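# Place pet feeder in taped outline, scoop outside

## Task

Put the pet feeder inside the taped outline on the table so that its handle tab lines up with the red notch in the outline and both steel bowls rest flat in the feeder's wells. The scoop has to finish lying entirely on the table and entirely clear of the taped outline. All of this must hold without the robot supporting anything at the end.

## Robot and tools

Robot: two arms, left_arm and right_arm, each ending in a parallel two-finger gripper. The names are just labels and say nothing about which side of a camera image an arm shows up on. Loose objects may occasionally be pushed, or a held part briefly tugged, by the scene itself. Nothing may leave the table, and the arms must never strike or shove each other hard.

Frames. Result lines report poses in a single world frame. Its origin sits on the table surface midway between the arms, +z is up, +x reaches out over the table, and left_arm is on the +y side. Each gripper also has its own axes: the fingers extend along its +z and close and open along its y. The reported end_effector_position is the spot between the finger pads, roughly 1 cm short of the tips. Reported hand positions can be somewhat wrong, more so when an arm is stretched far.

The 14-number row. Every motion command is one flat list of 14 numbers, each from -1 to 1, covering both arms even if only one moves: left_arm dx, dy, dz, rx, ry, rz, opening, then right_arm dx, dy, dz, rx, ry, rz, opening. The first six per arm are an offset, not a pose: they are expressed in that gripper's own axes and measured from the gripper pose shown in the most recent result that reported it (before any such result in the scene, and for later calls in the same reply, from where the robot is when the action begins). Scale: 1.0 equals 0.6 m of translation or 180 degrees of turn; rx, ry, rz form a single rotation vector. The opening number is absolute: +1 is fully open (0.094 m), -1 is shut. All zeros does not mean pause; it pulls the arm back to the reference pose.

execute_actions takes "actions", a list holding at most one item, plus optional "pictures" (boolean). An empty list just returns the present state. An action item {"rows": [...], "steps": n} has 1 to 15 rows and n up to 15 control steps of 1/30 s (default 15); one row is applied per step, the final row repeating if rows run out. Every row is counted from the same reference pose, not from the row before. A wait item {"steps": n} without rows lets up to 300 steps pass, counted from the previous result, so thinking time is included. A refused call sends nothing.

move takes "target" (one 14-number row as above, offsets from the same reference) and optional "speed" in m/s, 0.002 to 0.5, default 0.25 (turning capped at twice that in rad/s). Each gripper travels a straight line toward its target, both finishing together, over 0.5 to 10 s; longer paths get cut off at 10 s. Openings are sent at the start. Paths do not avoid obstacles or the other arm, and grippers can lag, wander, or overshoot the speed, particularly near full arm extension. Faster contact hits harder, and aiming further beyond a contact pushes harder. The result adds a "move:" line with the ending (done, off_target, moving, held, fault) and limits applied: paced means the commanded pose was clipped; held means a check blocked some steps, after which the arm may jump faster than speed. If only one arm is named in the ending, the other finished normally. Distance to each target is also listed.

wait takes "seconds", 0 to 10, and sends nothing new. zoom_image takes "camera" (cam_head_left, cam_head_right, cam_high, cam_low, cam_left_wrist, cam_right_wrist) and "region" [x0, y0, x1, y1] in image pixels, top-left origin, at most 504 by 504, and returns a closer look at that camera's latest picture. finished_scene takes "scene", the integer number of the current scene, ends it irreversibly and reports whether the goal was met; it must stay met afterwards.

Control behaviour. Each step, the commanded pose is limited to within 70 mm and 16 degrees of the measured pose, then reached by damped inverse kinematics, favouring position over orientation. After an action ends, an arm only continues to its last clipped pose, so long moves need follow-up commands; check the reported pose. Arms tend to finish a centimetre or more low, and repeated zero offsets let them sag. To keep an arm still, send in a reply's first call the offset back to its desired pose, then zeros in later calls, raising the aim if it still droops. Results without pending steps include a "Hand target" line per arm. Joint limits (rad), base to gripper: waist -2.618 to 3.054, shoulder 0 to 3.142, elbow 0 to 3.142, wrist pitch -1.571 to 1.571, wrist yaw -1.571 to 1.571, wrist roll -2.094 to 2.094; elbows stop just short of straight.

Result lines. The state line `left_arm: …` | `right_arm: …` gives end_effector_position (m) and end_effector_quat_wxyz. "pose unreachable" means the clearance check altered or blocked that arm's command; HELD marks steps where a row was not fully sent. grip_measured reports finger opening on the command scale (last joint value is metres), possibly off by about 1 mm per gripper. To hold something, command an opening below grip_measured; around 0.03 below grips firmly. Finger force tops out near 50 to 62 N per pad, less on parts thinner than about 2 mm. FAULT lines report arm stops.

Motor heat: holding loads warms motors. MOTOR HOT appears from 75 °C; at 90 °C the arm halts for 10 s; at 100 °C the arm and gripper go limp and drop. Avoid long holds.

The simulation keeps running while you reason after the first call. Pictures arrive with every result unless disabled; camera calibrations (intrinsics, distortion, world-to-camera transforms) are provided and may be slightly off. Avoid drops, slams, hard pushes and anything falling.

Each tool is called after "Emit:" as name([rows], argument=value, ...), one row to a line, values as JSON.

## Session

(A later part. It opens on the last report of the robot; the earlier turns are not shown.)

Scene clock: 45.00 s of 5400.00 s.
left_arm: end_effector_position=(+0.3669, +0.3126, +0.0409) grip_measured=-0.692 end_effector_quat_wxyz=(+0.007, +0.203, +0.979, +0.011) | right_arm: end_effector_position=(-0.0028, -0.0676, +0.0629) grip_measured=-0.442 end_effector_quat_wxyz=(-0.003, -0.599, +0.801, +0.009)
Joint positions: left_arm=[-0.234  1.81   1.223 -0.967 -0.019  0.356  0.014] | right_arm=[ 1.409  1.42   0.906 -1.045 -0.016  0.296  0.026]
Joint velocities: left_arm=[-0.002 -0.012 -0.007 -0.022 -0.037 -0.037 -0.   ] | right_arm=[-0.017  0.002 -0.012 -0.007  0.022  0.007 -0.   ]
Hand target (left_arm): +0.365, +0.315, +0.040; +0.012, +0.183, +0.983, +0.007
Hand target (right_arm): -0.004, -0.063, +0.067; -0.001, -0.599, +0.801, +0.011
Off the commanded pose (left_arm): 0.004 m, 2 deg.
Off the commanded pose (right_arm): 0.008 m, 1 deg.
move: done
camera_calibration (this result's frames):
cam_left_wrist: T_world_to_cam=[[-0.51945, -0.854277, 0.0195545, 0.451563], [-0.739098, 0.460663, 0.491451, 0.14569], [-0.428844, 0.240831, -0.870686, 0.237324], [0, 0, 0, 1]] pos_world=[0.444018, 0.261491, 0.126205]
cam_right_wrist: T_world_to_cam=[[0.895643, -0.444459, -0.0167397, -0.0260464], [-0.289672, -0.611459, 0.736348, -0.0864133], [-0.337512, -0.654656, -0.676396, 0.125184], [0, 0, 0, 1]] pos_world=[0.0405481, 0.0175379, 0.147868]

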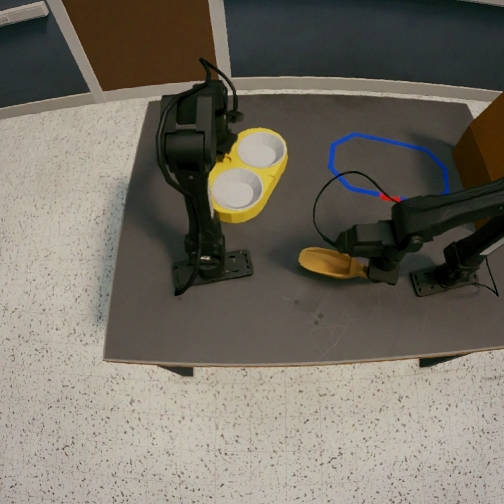

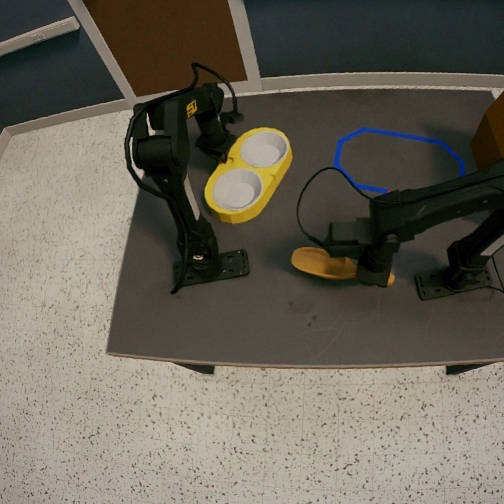

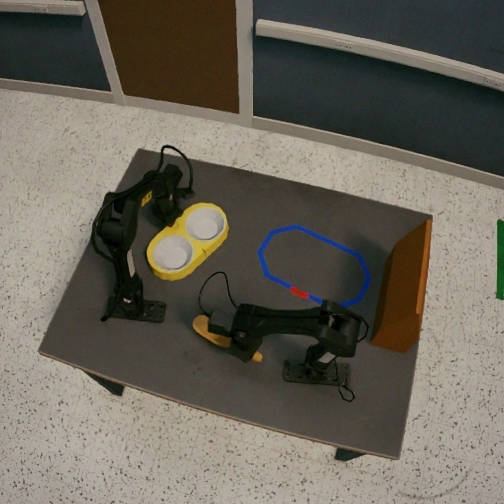

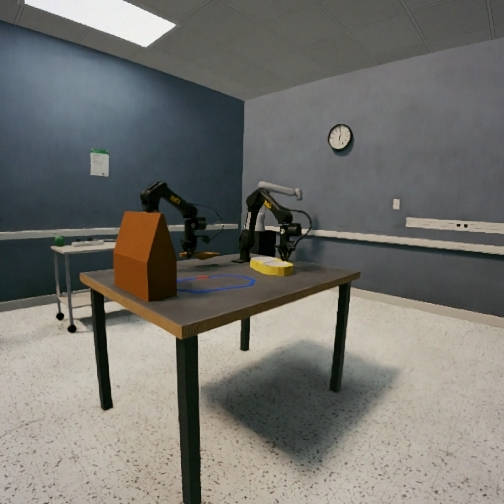

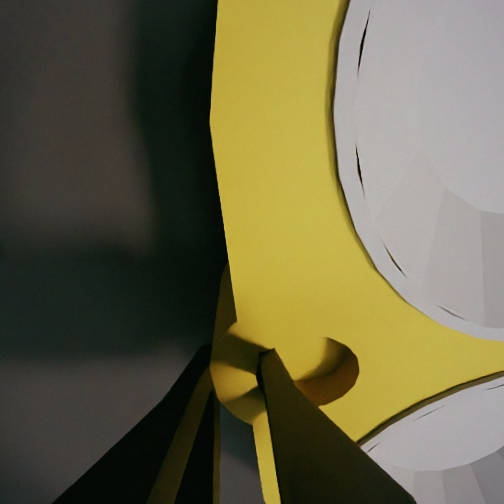

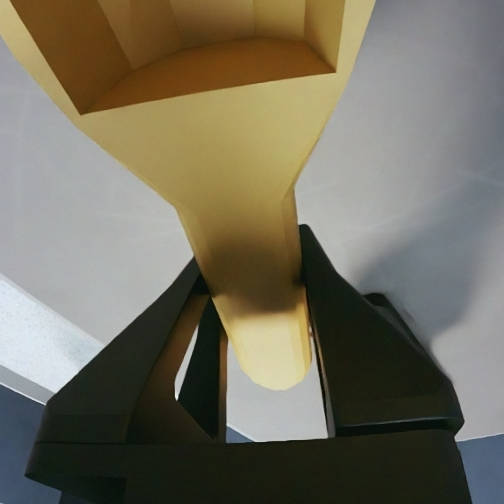

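Emit:
move(target=[-0.12,-0.516,0,0,0,-0.435,-0.85,0,0,0.066,0,0,0,-0.6], speed=0.16)

Scene clock: 53.30 s of 5400.00 s.
left_arm: end_effector_position=(+0.3018, +0.0160, +0.0406) grip_measured=-0.693 end_effector_quat_wxyz=(+0.015, -0.452, +0.892, +0.022) | right_arm: end_effector_position=(-0.0033, -0.0595, +0.0352) grip_measured=-0.442 end_effector_quat_wxyz=(+0.008, -0.598, +0.801, +0.026)
Joint positions: left_arm=[-1.076  2.153  1.711 -1.166 -0.039 -1.834  0.014] | right_arm=[ 1.409  1.452  0.815 -0.883 -0.019  0.298  0.026]
Joint velocities: left_arm=[-0.002  0.002  0.017  0.037  0.007 -0.037  0.   ] | right_arm=[ 0.002  0.002 -0.012 -0.007 -0.007 -0.007 -0.   ]
Hand target (left_arm): +0.305, +0.005, +0.029; +0.018, -0.461, +0.887, +0.014
Hand target (right_arm): -0.004, -0.068, +0.024; -0.003, -0.599, +0.801, +0.009
Off the commanded pose (left_arm): 0.019 m, 2 deg.
Off the commanded pose (right_arm): 0.014 m, 2 deg.
After step 90, 0.50 s passed at rest.
move: off_target (left_arm, right_arm)
camera_calibration (this result's frames):
cam_left_wrist: T_world_to_cam=[[0.71694, -0.697017, 0.012785, -0.211071], [-0.623786, -0.633211, 0.458187, 0.21834], [-0.311268, -0.336467, -0.888764, 0.255095], [0, 0, 0, 1]] pos_world=[0.366926, 0.076966, 0.129377]
cam_right_wrist: T_world_to_cam=[[0.894747, -0.444997, -0.0374818, -0.0217227], [-0.288561, -0.640174, 0.711976, -0.0621243], [-0.340822, -0.626223, -0.701203, 0.114158], [0, 0, 0, 1]] pos_world=[0.0404173, 0.0220515, 0.123465]

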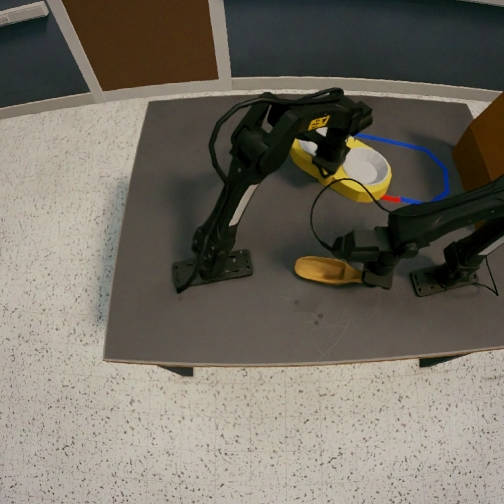

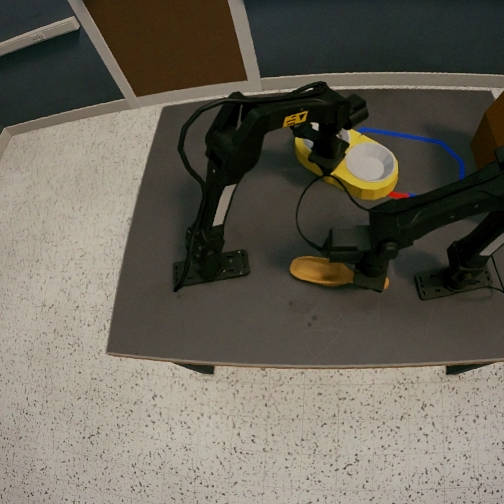

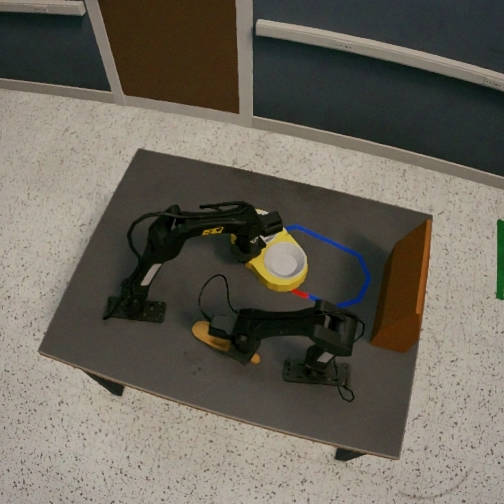

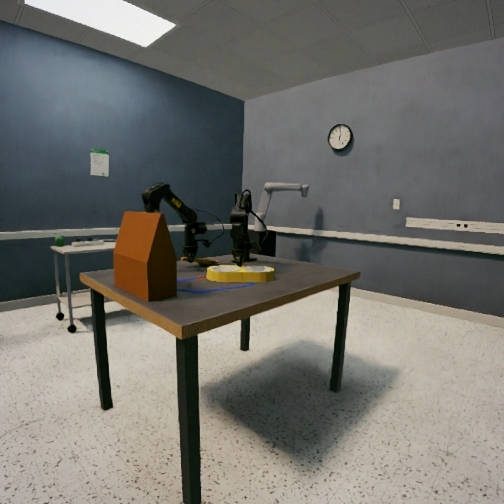

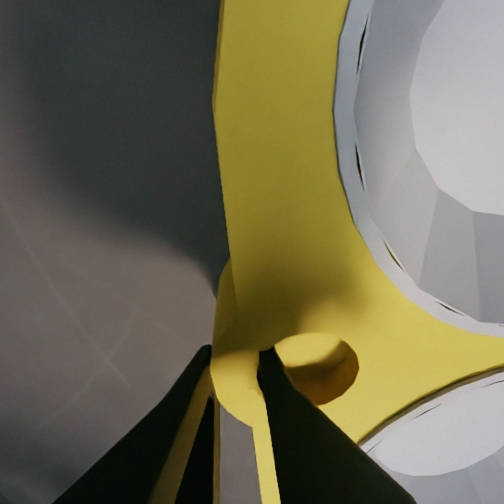

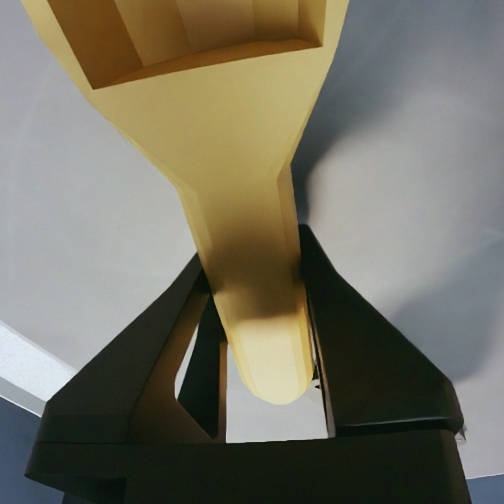

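Emit:
move(target=[0,0,0,0,0,0,-0.4,0,0,0,0,0,0,0.1])

Emit:
move(target=[0,0,-0.12,0,0,0,-0.4,0,0,-0.12,0,0,0,0.1])

Emit:
move(target=[-0.45,0.33,-0.03,0,0,0,-0.4,0,0,0,0,0,0,-0.4])

Emit:
move(target=[0,0,0,0,0,0,-0.4,-0.263,-0.448,-0.01,0,0,0.108,-0.4])

Scene clock: 57.70 s of 5400.00 s.
left_arm: end_effector_position=(+0.3013, +0.0158, +0.0407) grip_measured=-0.402 end_effector_quat_wxyz=(+0.015, -0.454, +0.891, +0.022) | right_arm: end_effector_position=(-0.0033, -0.0595, +0.0352) grip_measured=+0.097 end_effector_quat_wxyz=(+0.008, -0.598, +0.801, +0.026)
Joint positions: left_arm=[-1.077  2.153  1.712 -1.167 -0.037 -1.838  0.028] | right_arm=[ 1.409  1.452  0.815 -0.883 -0.019  0.298  0.052]
Joint velocities: left_arm=[ 0.007 -0.007  0.007 -0.066  0.037  0.066  0.001] | right_arm=[ 0.007 -0.017 -0.017  0.007 -0.051  0.022  0.   ]
Hand target (left_arm): +0.302, +0.016, +0.041; +0.015, -0.452, +0.892, +0.022
Hand target (right_arm): -0.003, -0.059, +0.035; +0.008, -0.598, +0.801, +0.026
Off the commanded pose (left_arm): 0.001 m, 0 deg.
Off the commanded pose (right_arm): 0.000 m, 0 deg.
After step 90, 0.70 s passed at rest.
move: done
camera_calibration (this result's frames):
cam_left_wrist: T_world_to_cam=[[0.719396, -0.694497, 0.0119528, -0.211591], [-0.620758, -0.635102, 0.459679, 0.216938], [-0.311654, -0.338111, -0.888005, 0.255072], [0, 0, 0, 1]] pos_world=[0.366378, 0.077071, 0.129313]
cam_right_wrist: T_world_to_cam=[[0.894747, -0.444997, -0.0374818, -0.0217227], [-0.288561, -0.640174, 0.711976, -0.0621243], [-0.340822, -0.626223, -0.701203, 0.114158], [0, 0, 0, 1]] pos_world=[0.0404173, 0.0220515, 0.123465]

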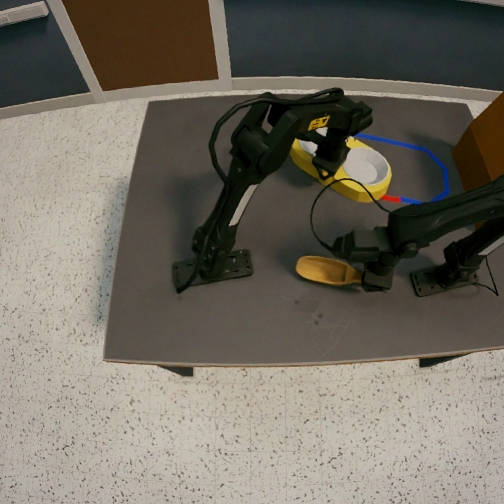

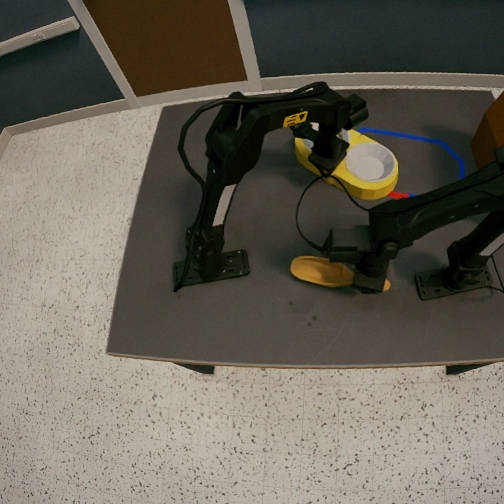

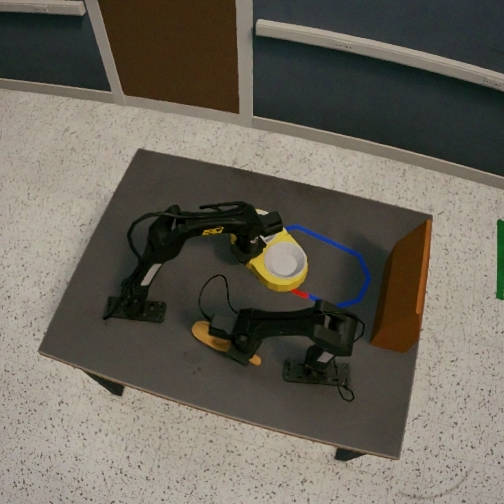

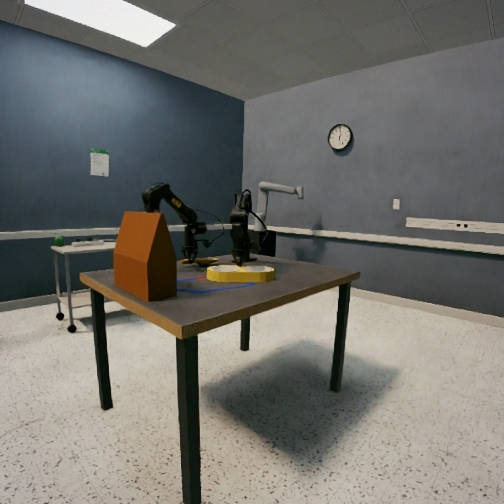

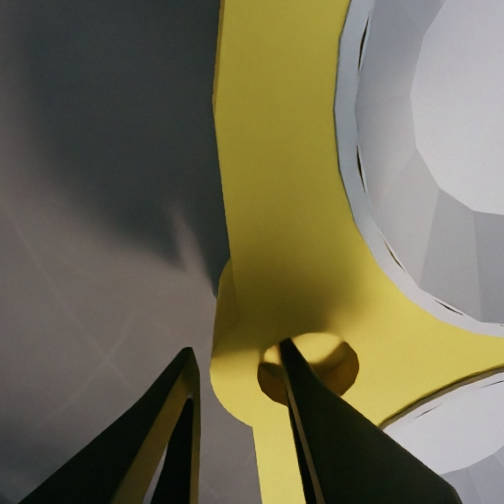

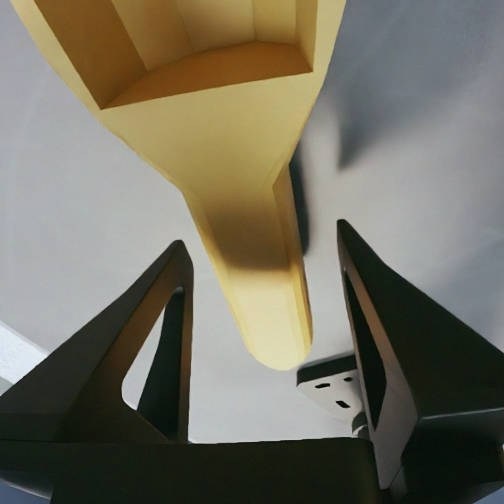

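Scene clock: 58.80 s of 5400.00 s.
left_arm: end_effector_position=(+0.3018, +0.0153, +0.1049) grip_measured=-0.402 end_effector_quat_wxyz=(+0.013, -0.454, +0.891, +0.027) | right_arm: end_effector_position=(-0.0033, -0.0637, +0.1006) grip_measured=+0.097 end_effector_quat_wxyz=(+0.004, -0.599, +0.800, +0.022)
Joint positions: left_arm=[-1.077  2.146  1.957 -1.43  -0.037 -1.838  0.028] | right_arm=[ 1.409  1.378  1.023 -1.176 -0.019  0.296  0.052]
Joint velocities: left_arm=[-0.002  0.002 -0.027  0.007  0.066 -0.095 -0.001] | right_arm=[ 0.002  0.002  0.002  0.007 -0.007  0.051 -0.001]
Hand target (left_arm): +0.300, +0.012, +0.113; +0.015, -0.454, +0.891, +0.022
Hand target (right_arm): -0.001, -0.063, +0.107; +0.008, -0.598, +0.801, +0.026
Off the commanded pose (left_arm): 0.008 m, 1 deg.
Off the commanded pose (right_arm): 0.007 m, 1 deg.
move: done
camera_calibration (this result's frames):
cam_left_wrist: T_world_to_cam=[[0.719441, -0.694552, 0.00135802, -0.21191], [-0.617691, -0.638928, 0.458507, 0.186605], [-0.31759, -0.330708, -0.88869, 0.313799], [0, 0, 0, 1]] pos_world=[0.367381, 0.0758206, 0.193598]
cam_right_wrist: T_world_to_cam=[[0.89577, -0.44336, -0.0320562, -0.0216184], [-0.28726, -0.632401, 0.71941, -0.111636], [-0.33923, -0.635218, -0.693845, 0.1561], [0, 0, 0, 1]] pos_world=[0.0402504, 0.0189742, 0.187928]

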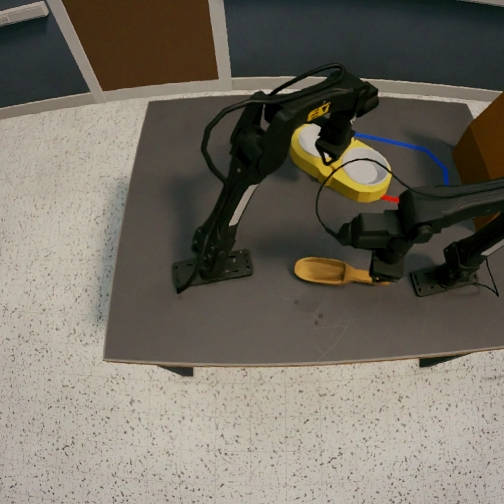

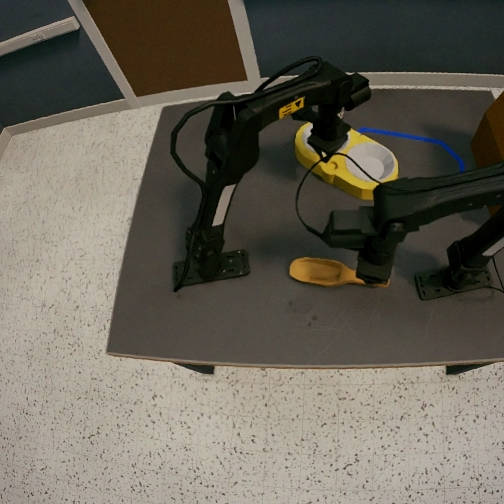

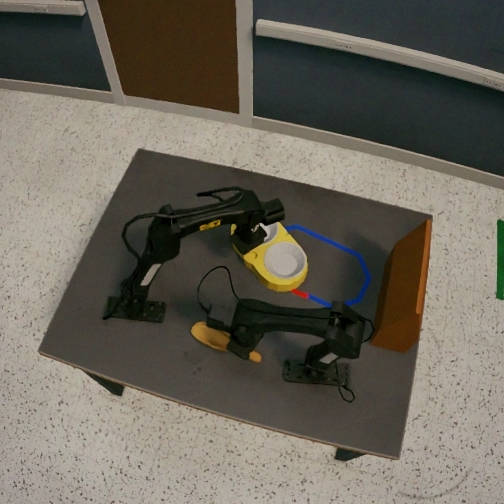

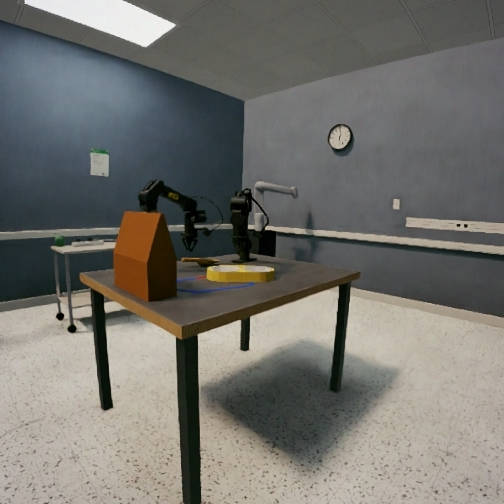

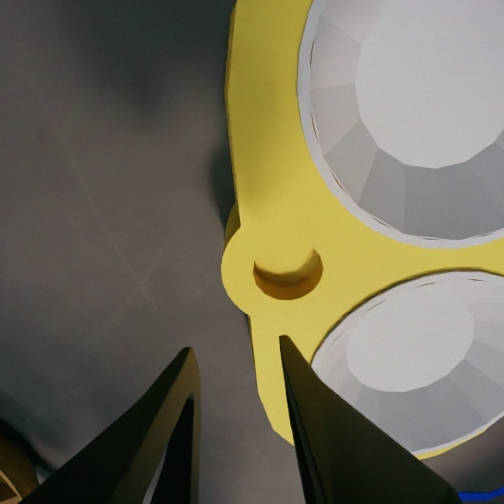

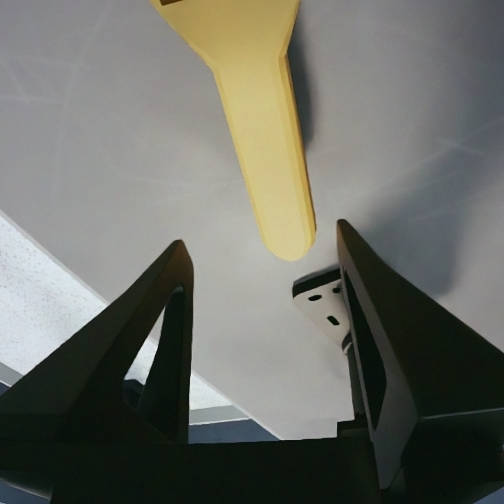

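Scene clock: 60.83 s of 5400.00 s.
left_arm: end_effector_position=(+0.3097, +0.3459, +0.1374) grip_measured=-0.402 end_effector_quat_wxyz=(+0.007, -0.458, +0.889, +0.019) | right_arm: end_effector_position=(-0.0033, -0.0637, +0.1006) grip_measured=-0.397 end_effector_quat_wxyz=(+0.004, -0.599, +0.800, +0.022)
Joint positions: left_arm=[-0.135  1.554  1.326 -1.345 -0.041 -0.904  0.028] | right_arm=[ 1.409  1.378  1.023 -1.176 -0.019  0.296  0.028]
Joint velocities: left_arm=[-0.002 -0.002  0.007  0.007  0.022 -0.037  0.   ] | right_arm=[ 0.007 -0.012  0.012 -0.007 -0.051  0.007  0.   ]
Hand target (left_arm): +0.306, +0.346, +0.141; +0.008, -0.453, +0.891, +0.016
Hand target (right_arm): -0.003, -0.064, +0.101; +0.004, -0.599, +0.800, +0.022
Off the commanded pose (left_arm): 0.011 m, 1 deg.
Off the commanded pose (right_arm): 0.000 m, 0 deg.
move: off_target (left_arm)
camera_calibration (this result's frames):
cam_left_wrist: T_world_to_cam=[[0.725658, -0.687929, 0.0132474, 0.00613079], [-0.610636, -0.635014, 0.473161, 0.382321], [-0.317089, -0.351442, -0.880876, 0.460501], [0, 0, 0, 1]] pos_world=[0.375029, 0.408836, 0.224664]
cam_right_wrist: T_world_to_cam=[[0.89577, -0.44336, -0.0320562, -0.0216184], [-0.28726, -0.632401, 0.71941, -0.111636], [-0.33923, -0.635218, -0.693845, 0.1561], [0, 0, 0, 1]] pos_world=[0.0402504, 0.0189742, 0.187928]

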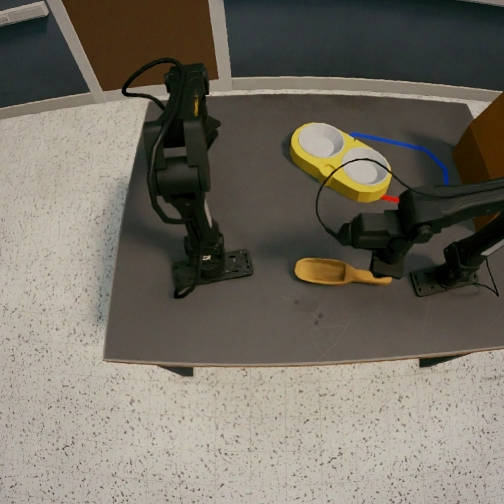

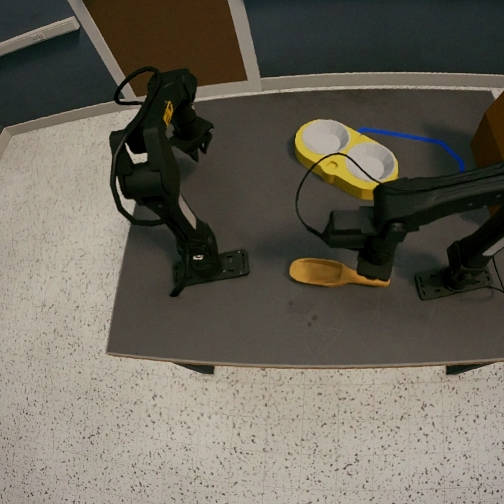

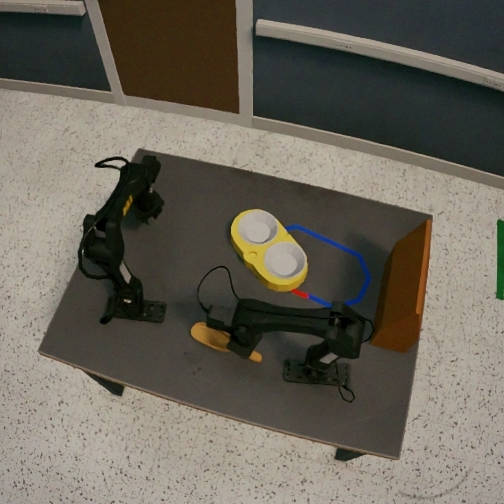

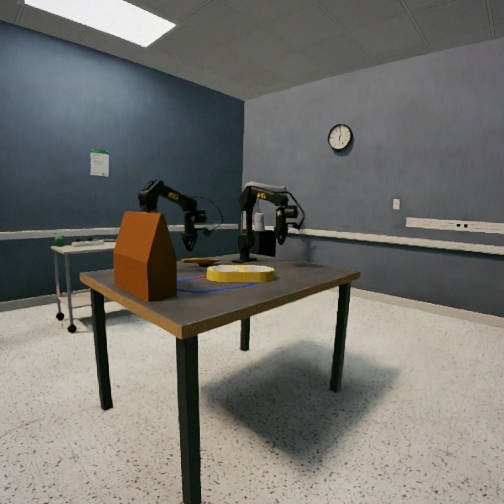

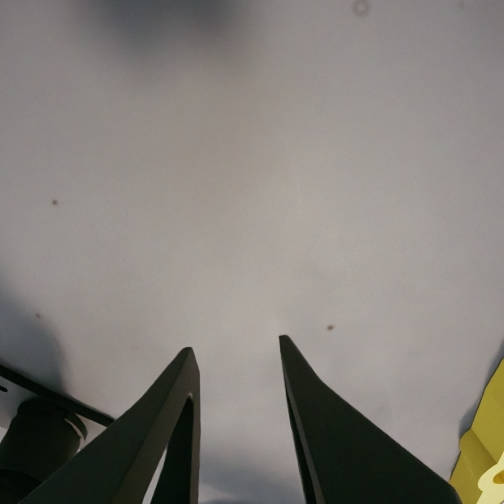

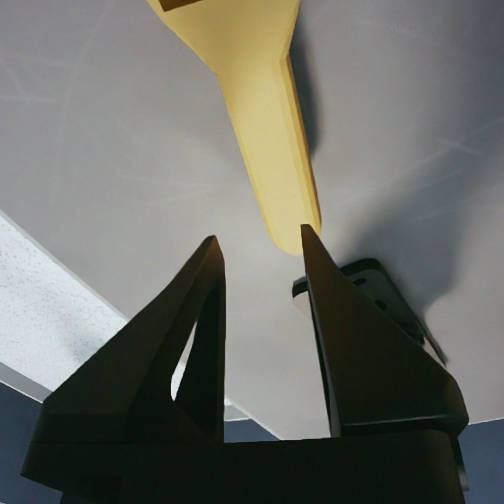

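Scene clock: 62.83 s of 5400.00 s.
left_arm: end_effector_position=(+0.3097, +0.3459, +0.1374) grip_measured=-0.402 end_effector_quat_wxyz=(+0.007, -0.458, +0.889, +0.019) | right_arm: end_effector_position=(+0.2987, +0.0128, +0.0970) grip_measured=-0.397 end_effector_quat_wxyz=(+0.001, -0.452, +0.892, +0.012)
Joint positions: left_arm=[-0.135  1.554  1.326 -1.345 -0.041 -0.904  0.028] | right_arm=[ 0.62   2.18   1.98  -1.361 -0.023 -0.147  0.028]
Joint velocities: left_arm=[-0.002 -0.002 -0.002  0.007  0.095 -0.022  0.   ] | right_arm=[-0.007  0.007  0.012 -0.007 -0.022  0.022  0.001]
Hand target (left_arm): +0.310, +0.346, +0.137; +0.007, -0.458, +0.889, +0.019
Hand target (right_arm): +0.299, +0.014, +0.100; -0.000, -0.455, +0.890, +0.015
Off the commanded pose (left_arm): 0.000 m, 0 deg.
Off the commanded pose (right_arm): 0.007 m, 1 deg.
move: done
camera_calibration (this result's frames):
cam_left_wrist: T_world_to_cam=[[0.725658, -0.687929, 0.0132474, 0.00613079], [-0.610636, -0.635014, 0.473161, 0.382321], [-0.317089, -0.351442, -0.880876, 0.460501], [0, 0, 0, 1]] pos_world=[0.375029, 0.408836, 0.224664]
cam_right_wrist: T_world_to_cam=[[0.691855, -0.721752, -0.0202418, -0.194973], [-0.481874, -0.482428, 0.731479, 0.0811636], [-0.537711, -0.496323, -0.681564, 0.360914], [0, 0, 0, 1]] pos_world=[0.368071, 0.0775637, 0.18267]

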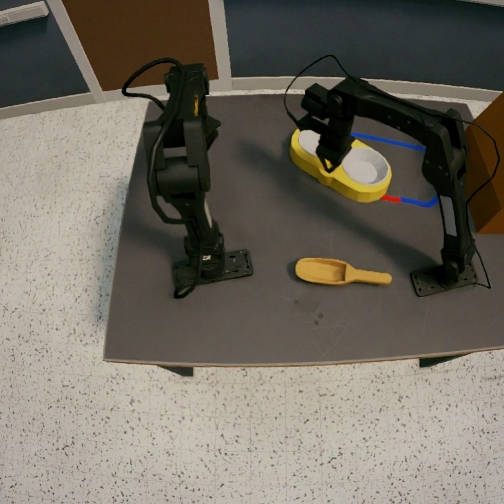

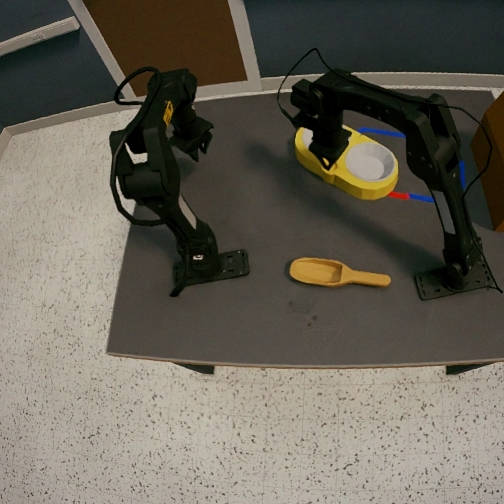

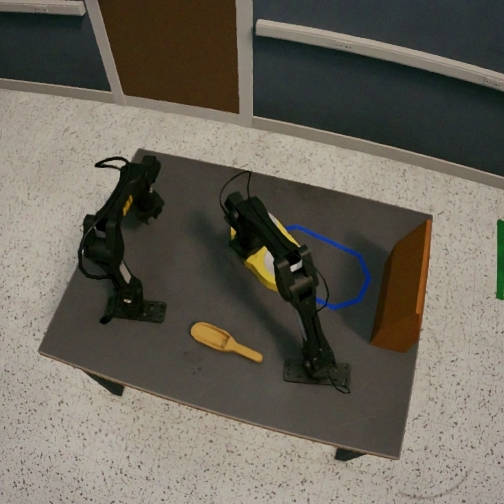

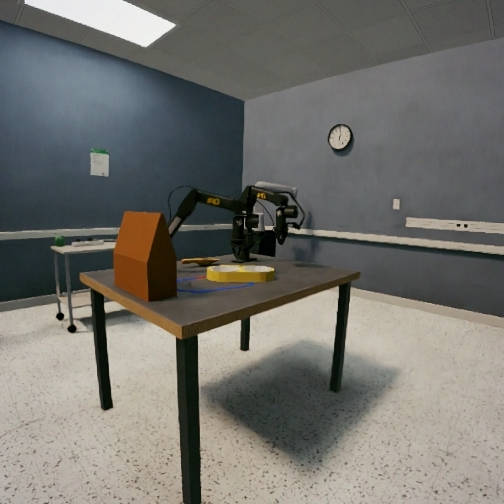

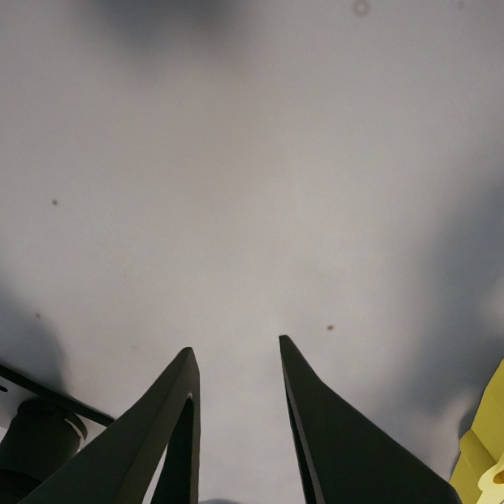

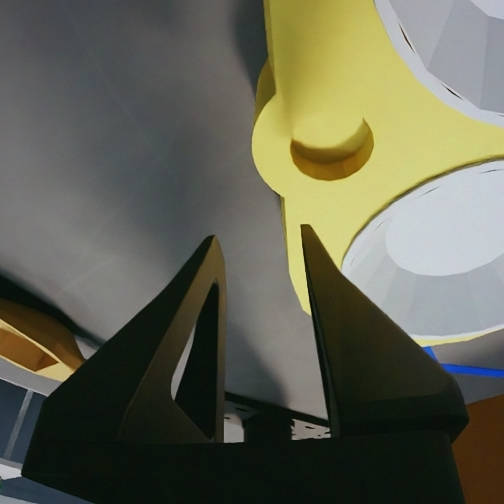

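Emit:
move(target=[0,0,0,0,0,0,-0.4,-0.005,-0.024,0.068,0,0,0,-0.4], speed=0.06)

Scene clock: 66.63 s of 5400.00 s.
left_arm: end_effector_position=(+0.3097, +0.3459, +0.1374) grip_measured=-0.402 end_effector_quat_wxyz=(+0.007, -0.458, +0.889, +0.019) | right_arm: end_effector_position=(+0.3084, +0.0108, +0.0615) grip_measured=-0.397 end_effector_quat_wxyz=(+0.003, -0.453, +0.892, +0.013)
Joint positions: left_arm=[-0.135  1.554  1.326 -1.345 -0.041 -0.904  0.028] | right_arm=[ 0.601  2.205  1.88  -1.233 -0.023 -0.168  0.028]
Joint velocities: left_arm=[-0.017 -0.007 -0.012 -0.007 -0.037 -0.007  0.002] | right_arm=[ 0.007  0.002  0.007  0.007  0.051 -0.007 -0.   ]
Hand target (left_arm): +0.310, +0.346, +0.137; +0.007, -0.458, +0.889, +0.019
Hand target (right_arm): +0.311, +0.008, +0.056; +0.001, -0.452, +0.892, +0.012
Off the commanded pose (left_arm): 0.000 m, 0 deg.
Off the commanded pose (right_arm): 0.007 m, 0 deg.
move: done
camera_calibration (this result's frames):
cam_left_wrist: T_world_to_cam=[[0.725658, -0.687929, 0.0132474, 0.00613079], [-0.610636, -0.635014, 0.473161, 0.382321], [-0.317089, -0.351442, -0.880876, 0.460501], [0, 0, 0, 1]] pos_world=[0.375029, 0.408836, 0.224664]
cam_right_wrist: T_world_to_cam=[[0.692724, -0.720923, -0.0200553, -0.204211], [-0.483072, -0.484466, 0.729338, 0.111349], [-0.535513, -0.495542, -0.683859, 0.340393], [0, 0, 0, 1]] pos_world=[0.377536, 0.0754032, 0.147475]

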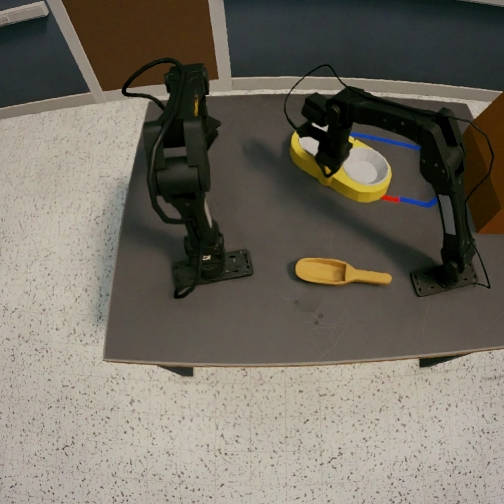

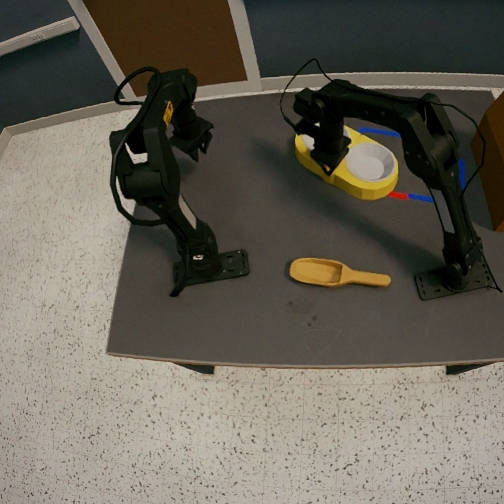

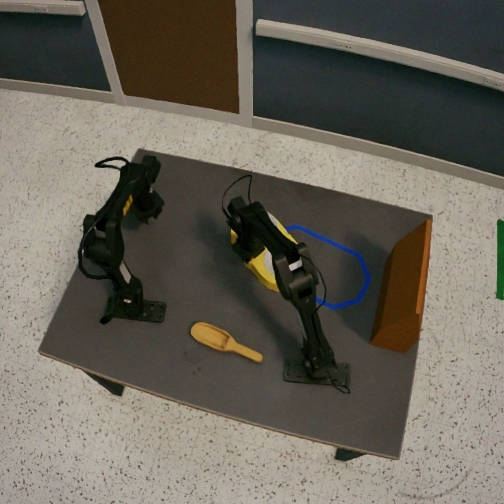

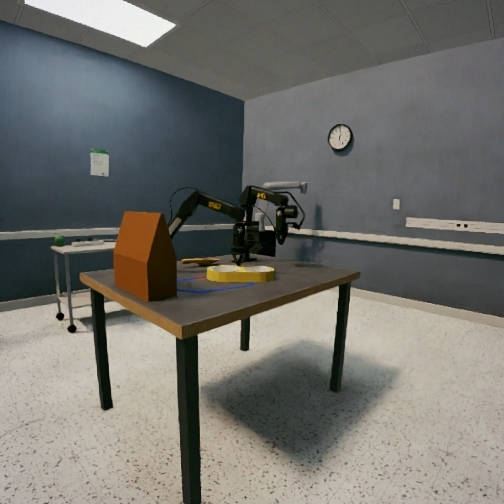

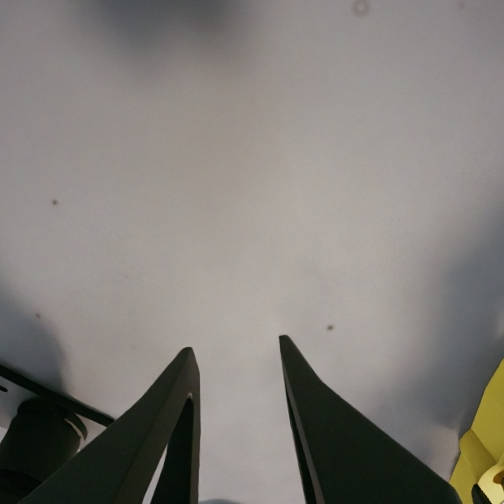

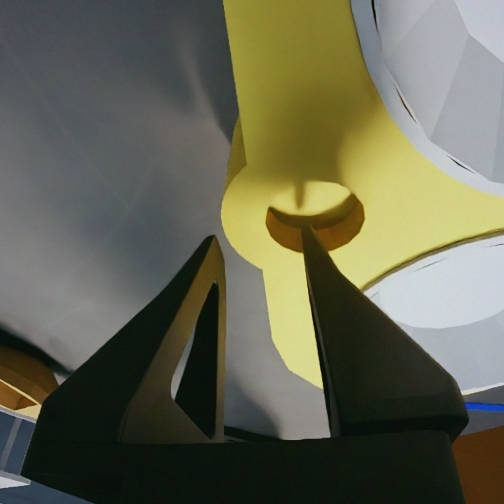

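Emit:
move(target=[0,0,0,0,0,0,-0.4,0.004,0.008,0.048,0,0,0,-0.33], speed=0.03)

Emit:
move(target=[0,0,0,0,0,0,-0.4,0,0,0,0,0,0,-0.85])

Scene clock: 69.87 s of 5400.00 s.
left_arm: end_effector_position=(+0.3097, +0.3459, +0.1374) grip_measured=-0.402 end_effector_quat_wxyz=(+0.007, -0.458, +0.889, +0.019) | right_arm: end_effector_position=(+0.3103, +0.0130, +0.0488) grip_measured=-0.333 end_effector_quat_wxyz=(+0.018, -0.452, +0.892, +0.016)
Joint positions: left_arm=[-0.135  1.554  1.326 -1.345 -0.041 -0.904  0.028] | right_arm=[ 0.602  2.191  1.806 -1.142 -0.021 -0.163  0.031]
Joint velocities: left_arm=[-0.007  0.002  0.007 -0.022 -0.007  0.051 -0.002] | right_arm=[-0.002  0.002 -0.017  0.081  0.007  0.007 -0.   ]
Hand target (left_arm): +0.310, +0.346, +0.137; +0.007, -0.458, +0.889, +0.019
Hand target (right_arm): +0.302, +0.012, +0.033; +0.003, -0.453, +0.892, +0.013
Off the commanded pose (left_arm): 0.000 m, 0 deg.
Off the commanded pose (right_arm): 0.018 m, 2 deg.
move: off_target (right_arm)
camera_calibration (this result's frames):
cam_left_wrist: T_world_to_cam=[[0.725658, -0.687929, 0.0132474, 0.00613079], [-0.610636, -0.635014, 0.473161, 0.382321], [-0.317089, -0.351442, -0.880876, 0.460501], [0, 0, 0, 1]] pos_world=[0.375029, 0.408836, 0.224664]
cam_right_wrist: T_world_to_cam=[[0.691209, -0.722417, -0.0185217, -0.203711], [-0.501161, -0.497662, 0.707934, 0.129439], [-0.520641, -0.480048, -0.706036, 0.330082], [0, 0, 0, 1]] pos_world=[0.377531, 0.0757082, 0.137642]

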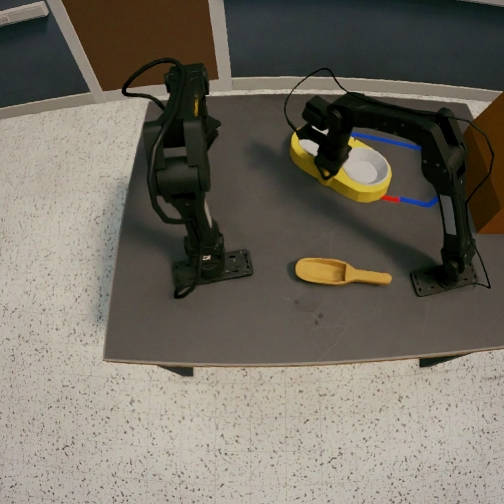

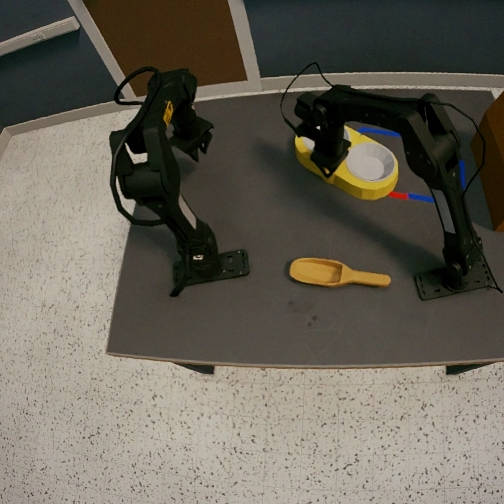

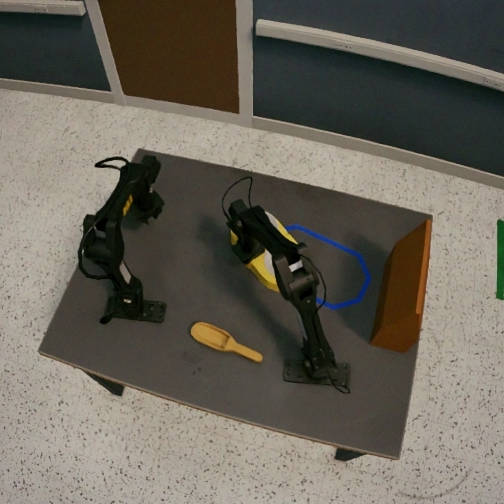

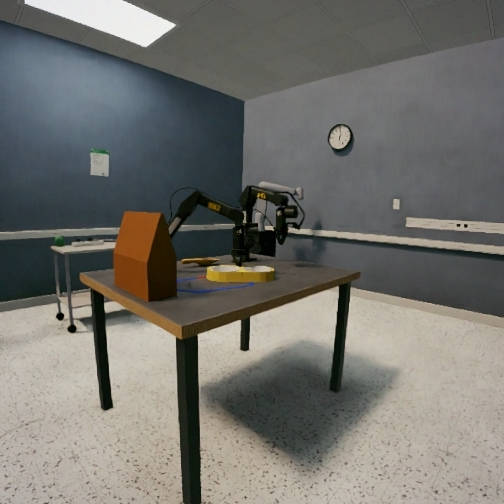

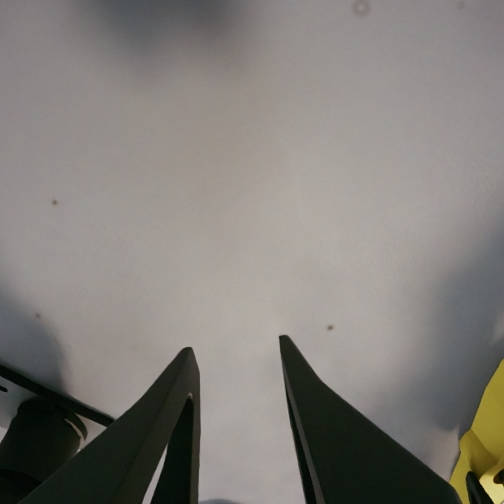

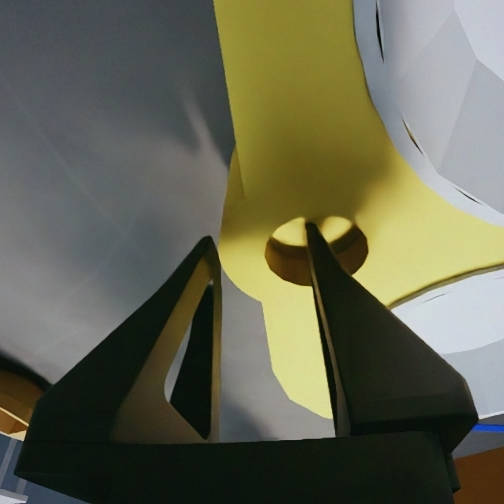

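Scene clock: 70.37 s of 5400.00 s.
left_arm: end_effector_position=(+0.3097, +0.3459, +0.1374) grip_measured=-0.402 end_effector_quat_wxyz=(+0.007, -0.458, +0.889, +0.019) | right_arm: end_effector_position=(+0.3108, +0.0143, +0.0496) grip_measured=-0.676 end_effector_quat_wxyz=(+0.021, -0.452, +0.892, +0.018)
Joint positions: left_arm=[-0.135  1.554  1.326 -1.345 -0.041 -0.904  0.028] | right_arm=[ 0.603  2.189  1.806 -1.137 -0.021 -0.163  0.015]
Joint velocities: left_arm=[ 0.007  0.012 -0.002  0.037  0.022  0.007 -0.   ] | right_arm=[-0.017 -0.002 -0.007  0.007 -0.022  0.007  0.   ]
Hand target (left_arm): +0.310, +0.346, +0.137; +0.007, -0.458, +0.889, +0.019
Hand target (right_arm): +0.310, +0.013, +0.049; +0.018, -0.452, +0.892, +0.016
Off the commanded pose (left_arm): 0.000 m, 0 deg.
Off the commanded pose (right_arm): 0.002 m, 0 deg.
move: done
camera_calibration (this result's frames):
cam_left_wrist: T_world_to_cam=[[0.725658, -0.687929, 0.0132474, 0.00613079], [-0.610636, -0.635014, 0.473161, 0.382321], [-0.317089, -0.351442, -0.880876, 0.460501], [0, 0, 0, 1]] pos_world=[0.375029, 0.408836, 0.224664]
cam_right_wrist: T_world_to_cam=[[0.69158, -0.72205, -0.0190056, -0.203213], [-0.50402, -0.501264, 0.703348, 0.130905], [-0.517379, -0.476842, -0.710592, 0.330728], [0, 0, 0, 1]] pos_world=[0.377628, 0.0765929, 0.139078]

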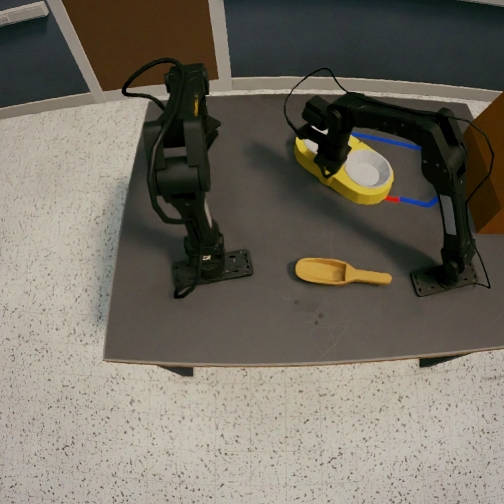

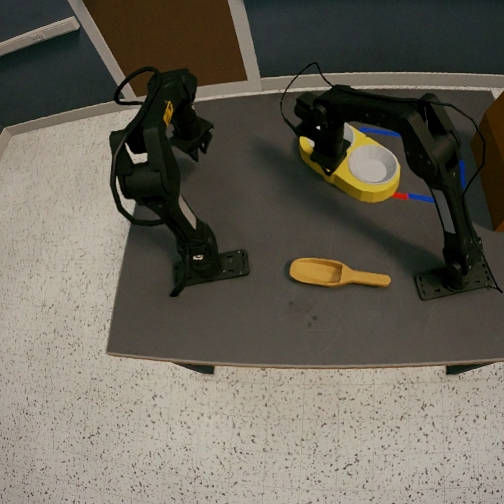

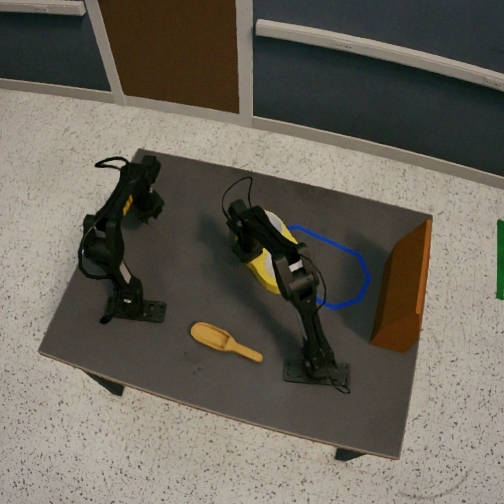

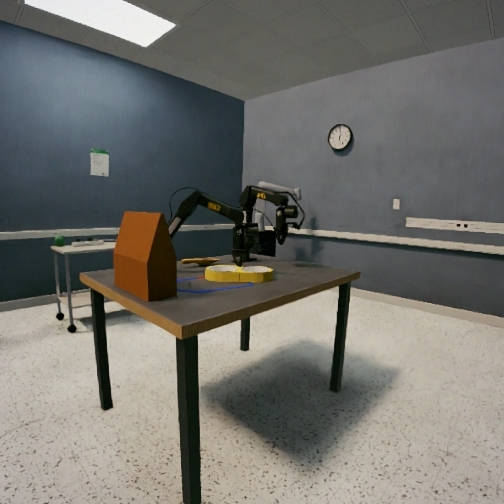

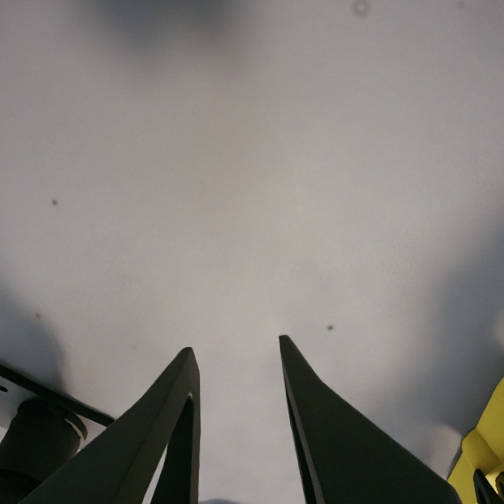

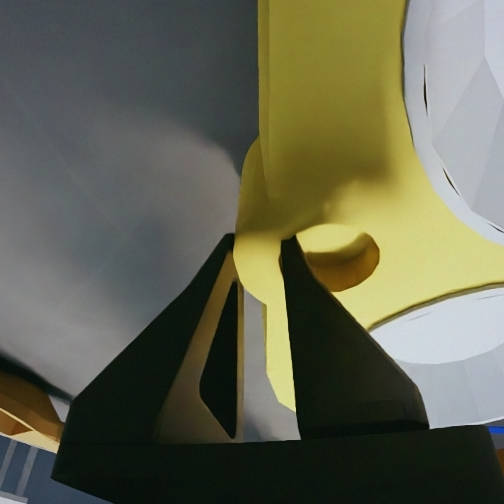

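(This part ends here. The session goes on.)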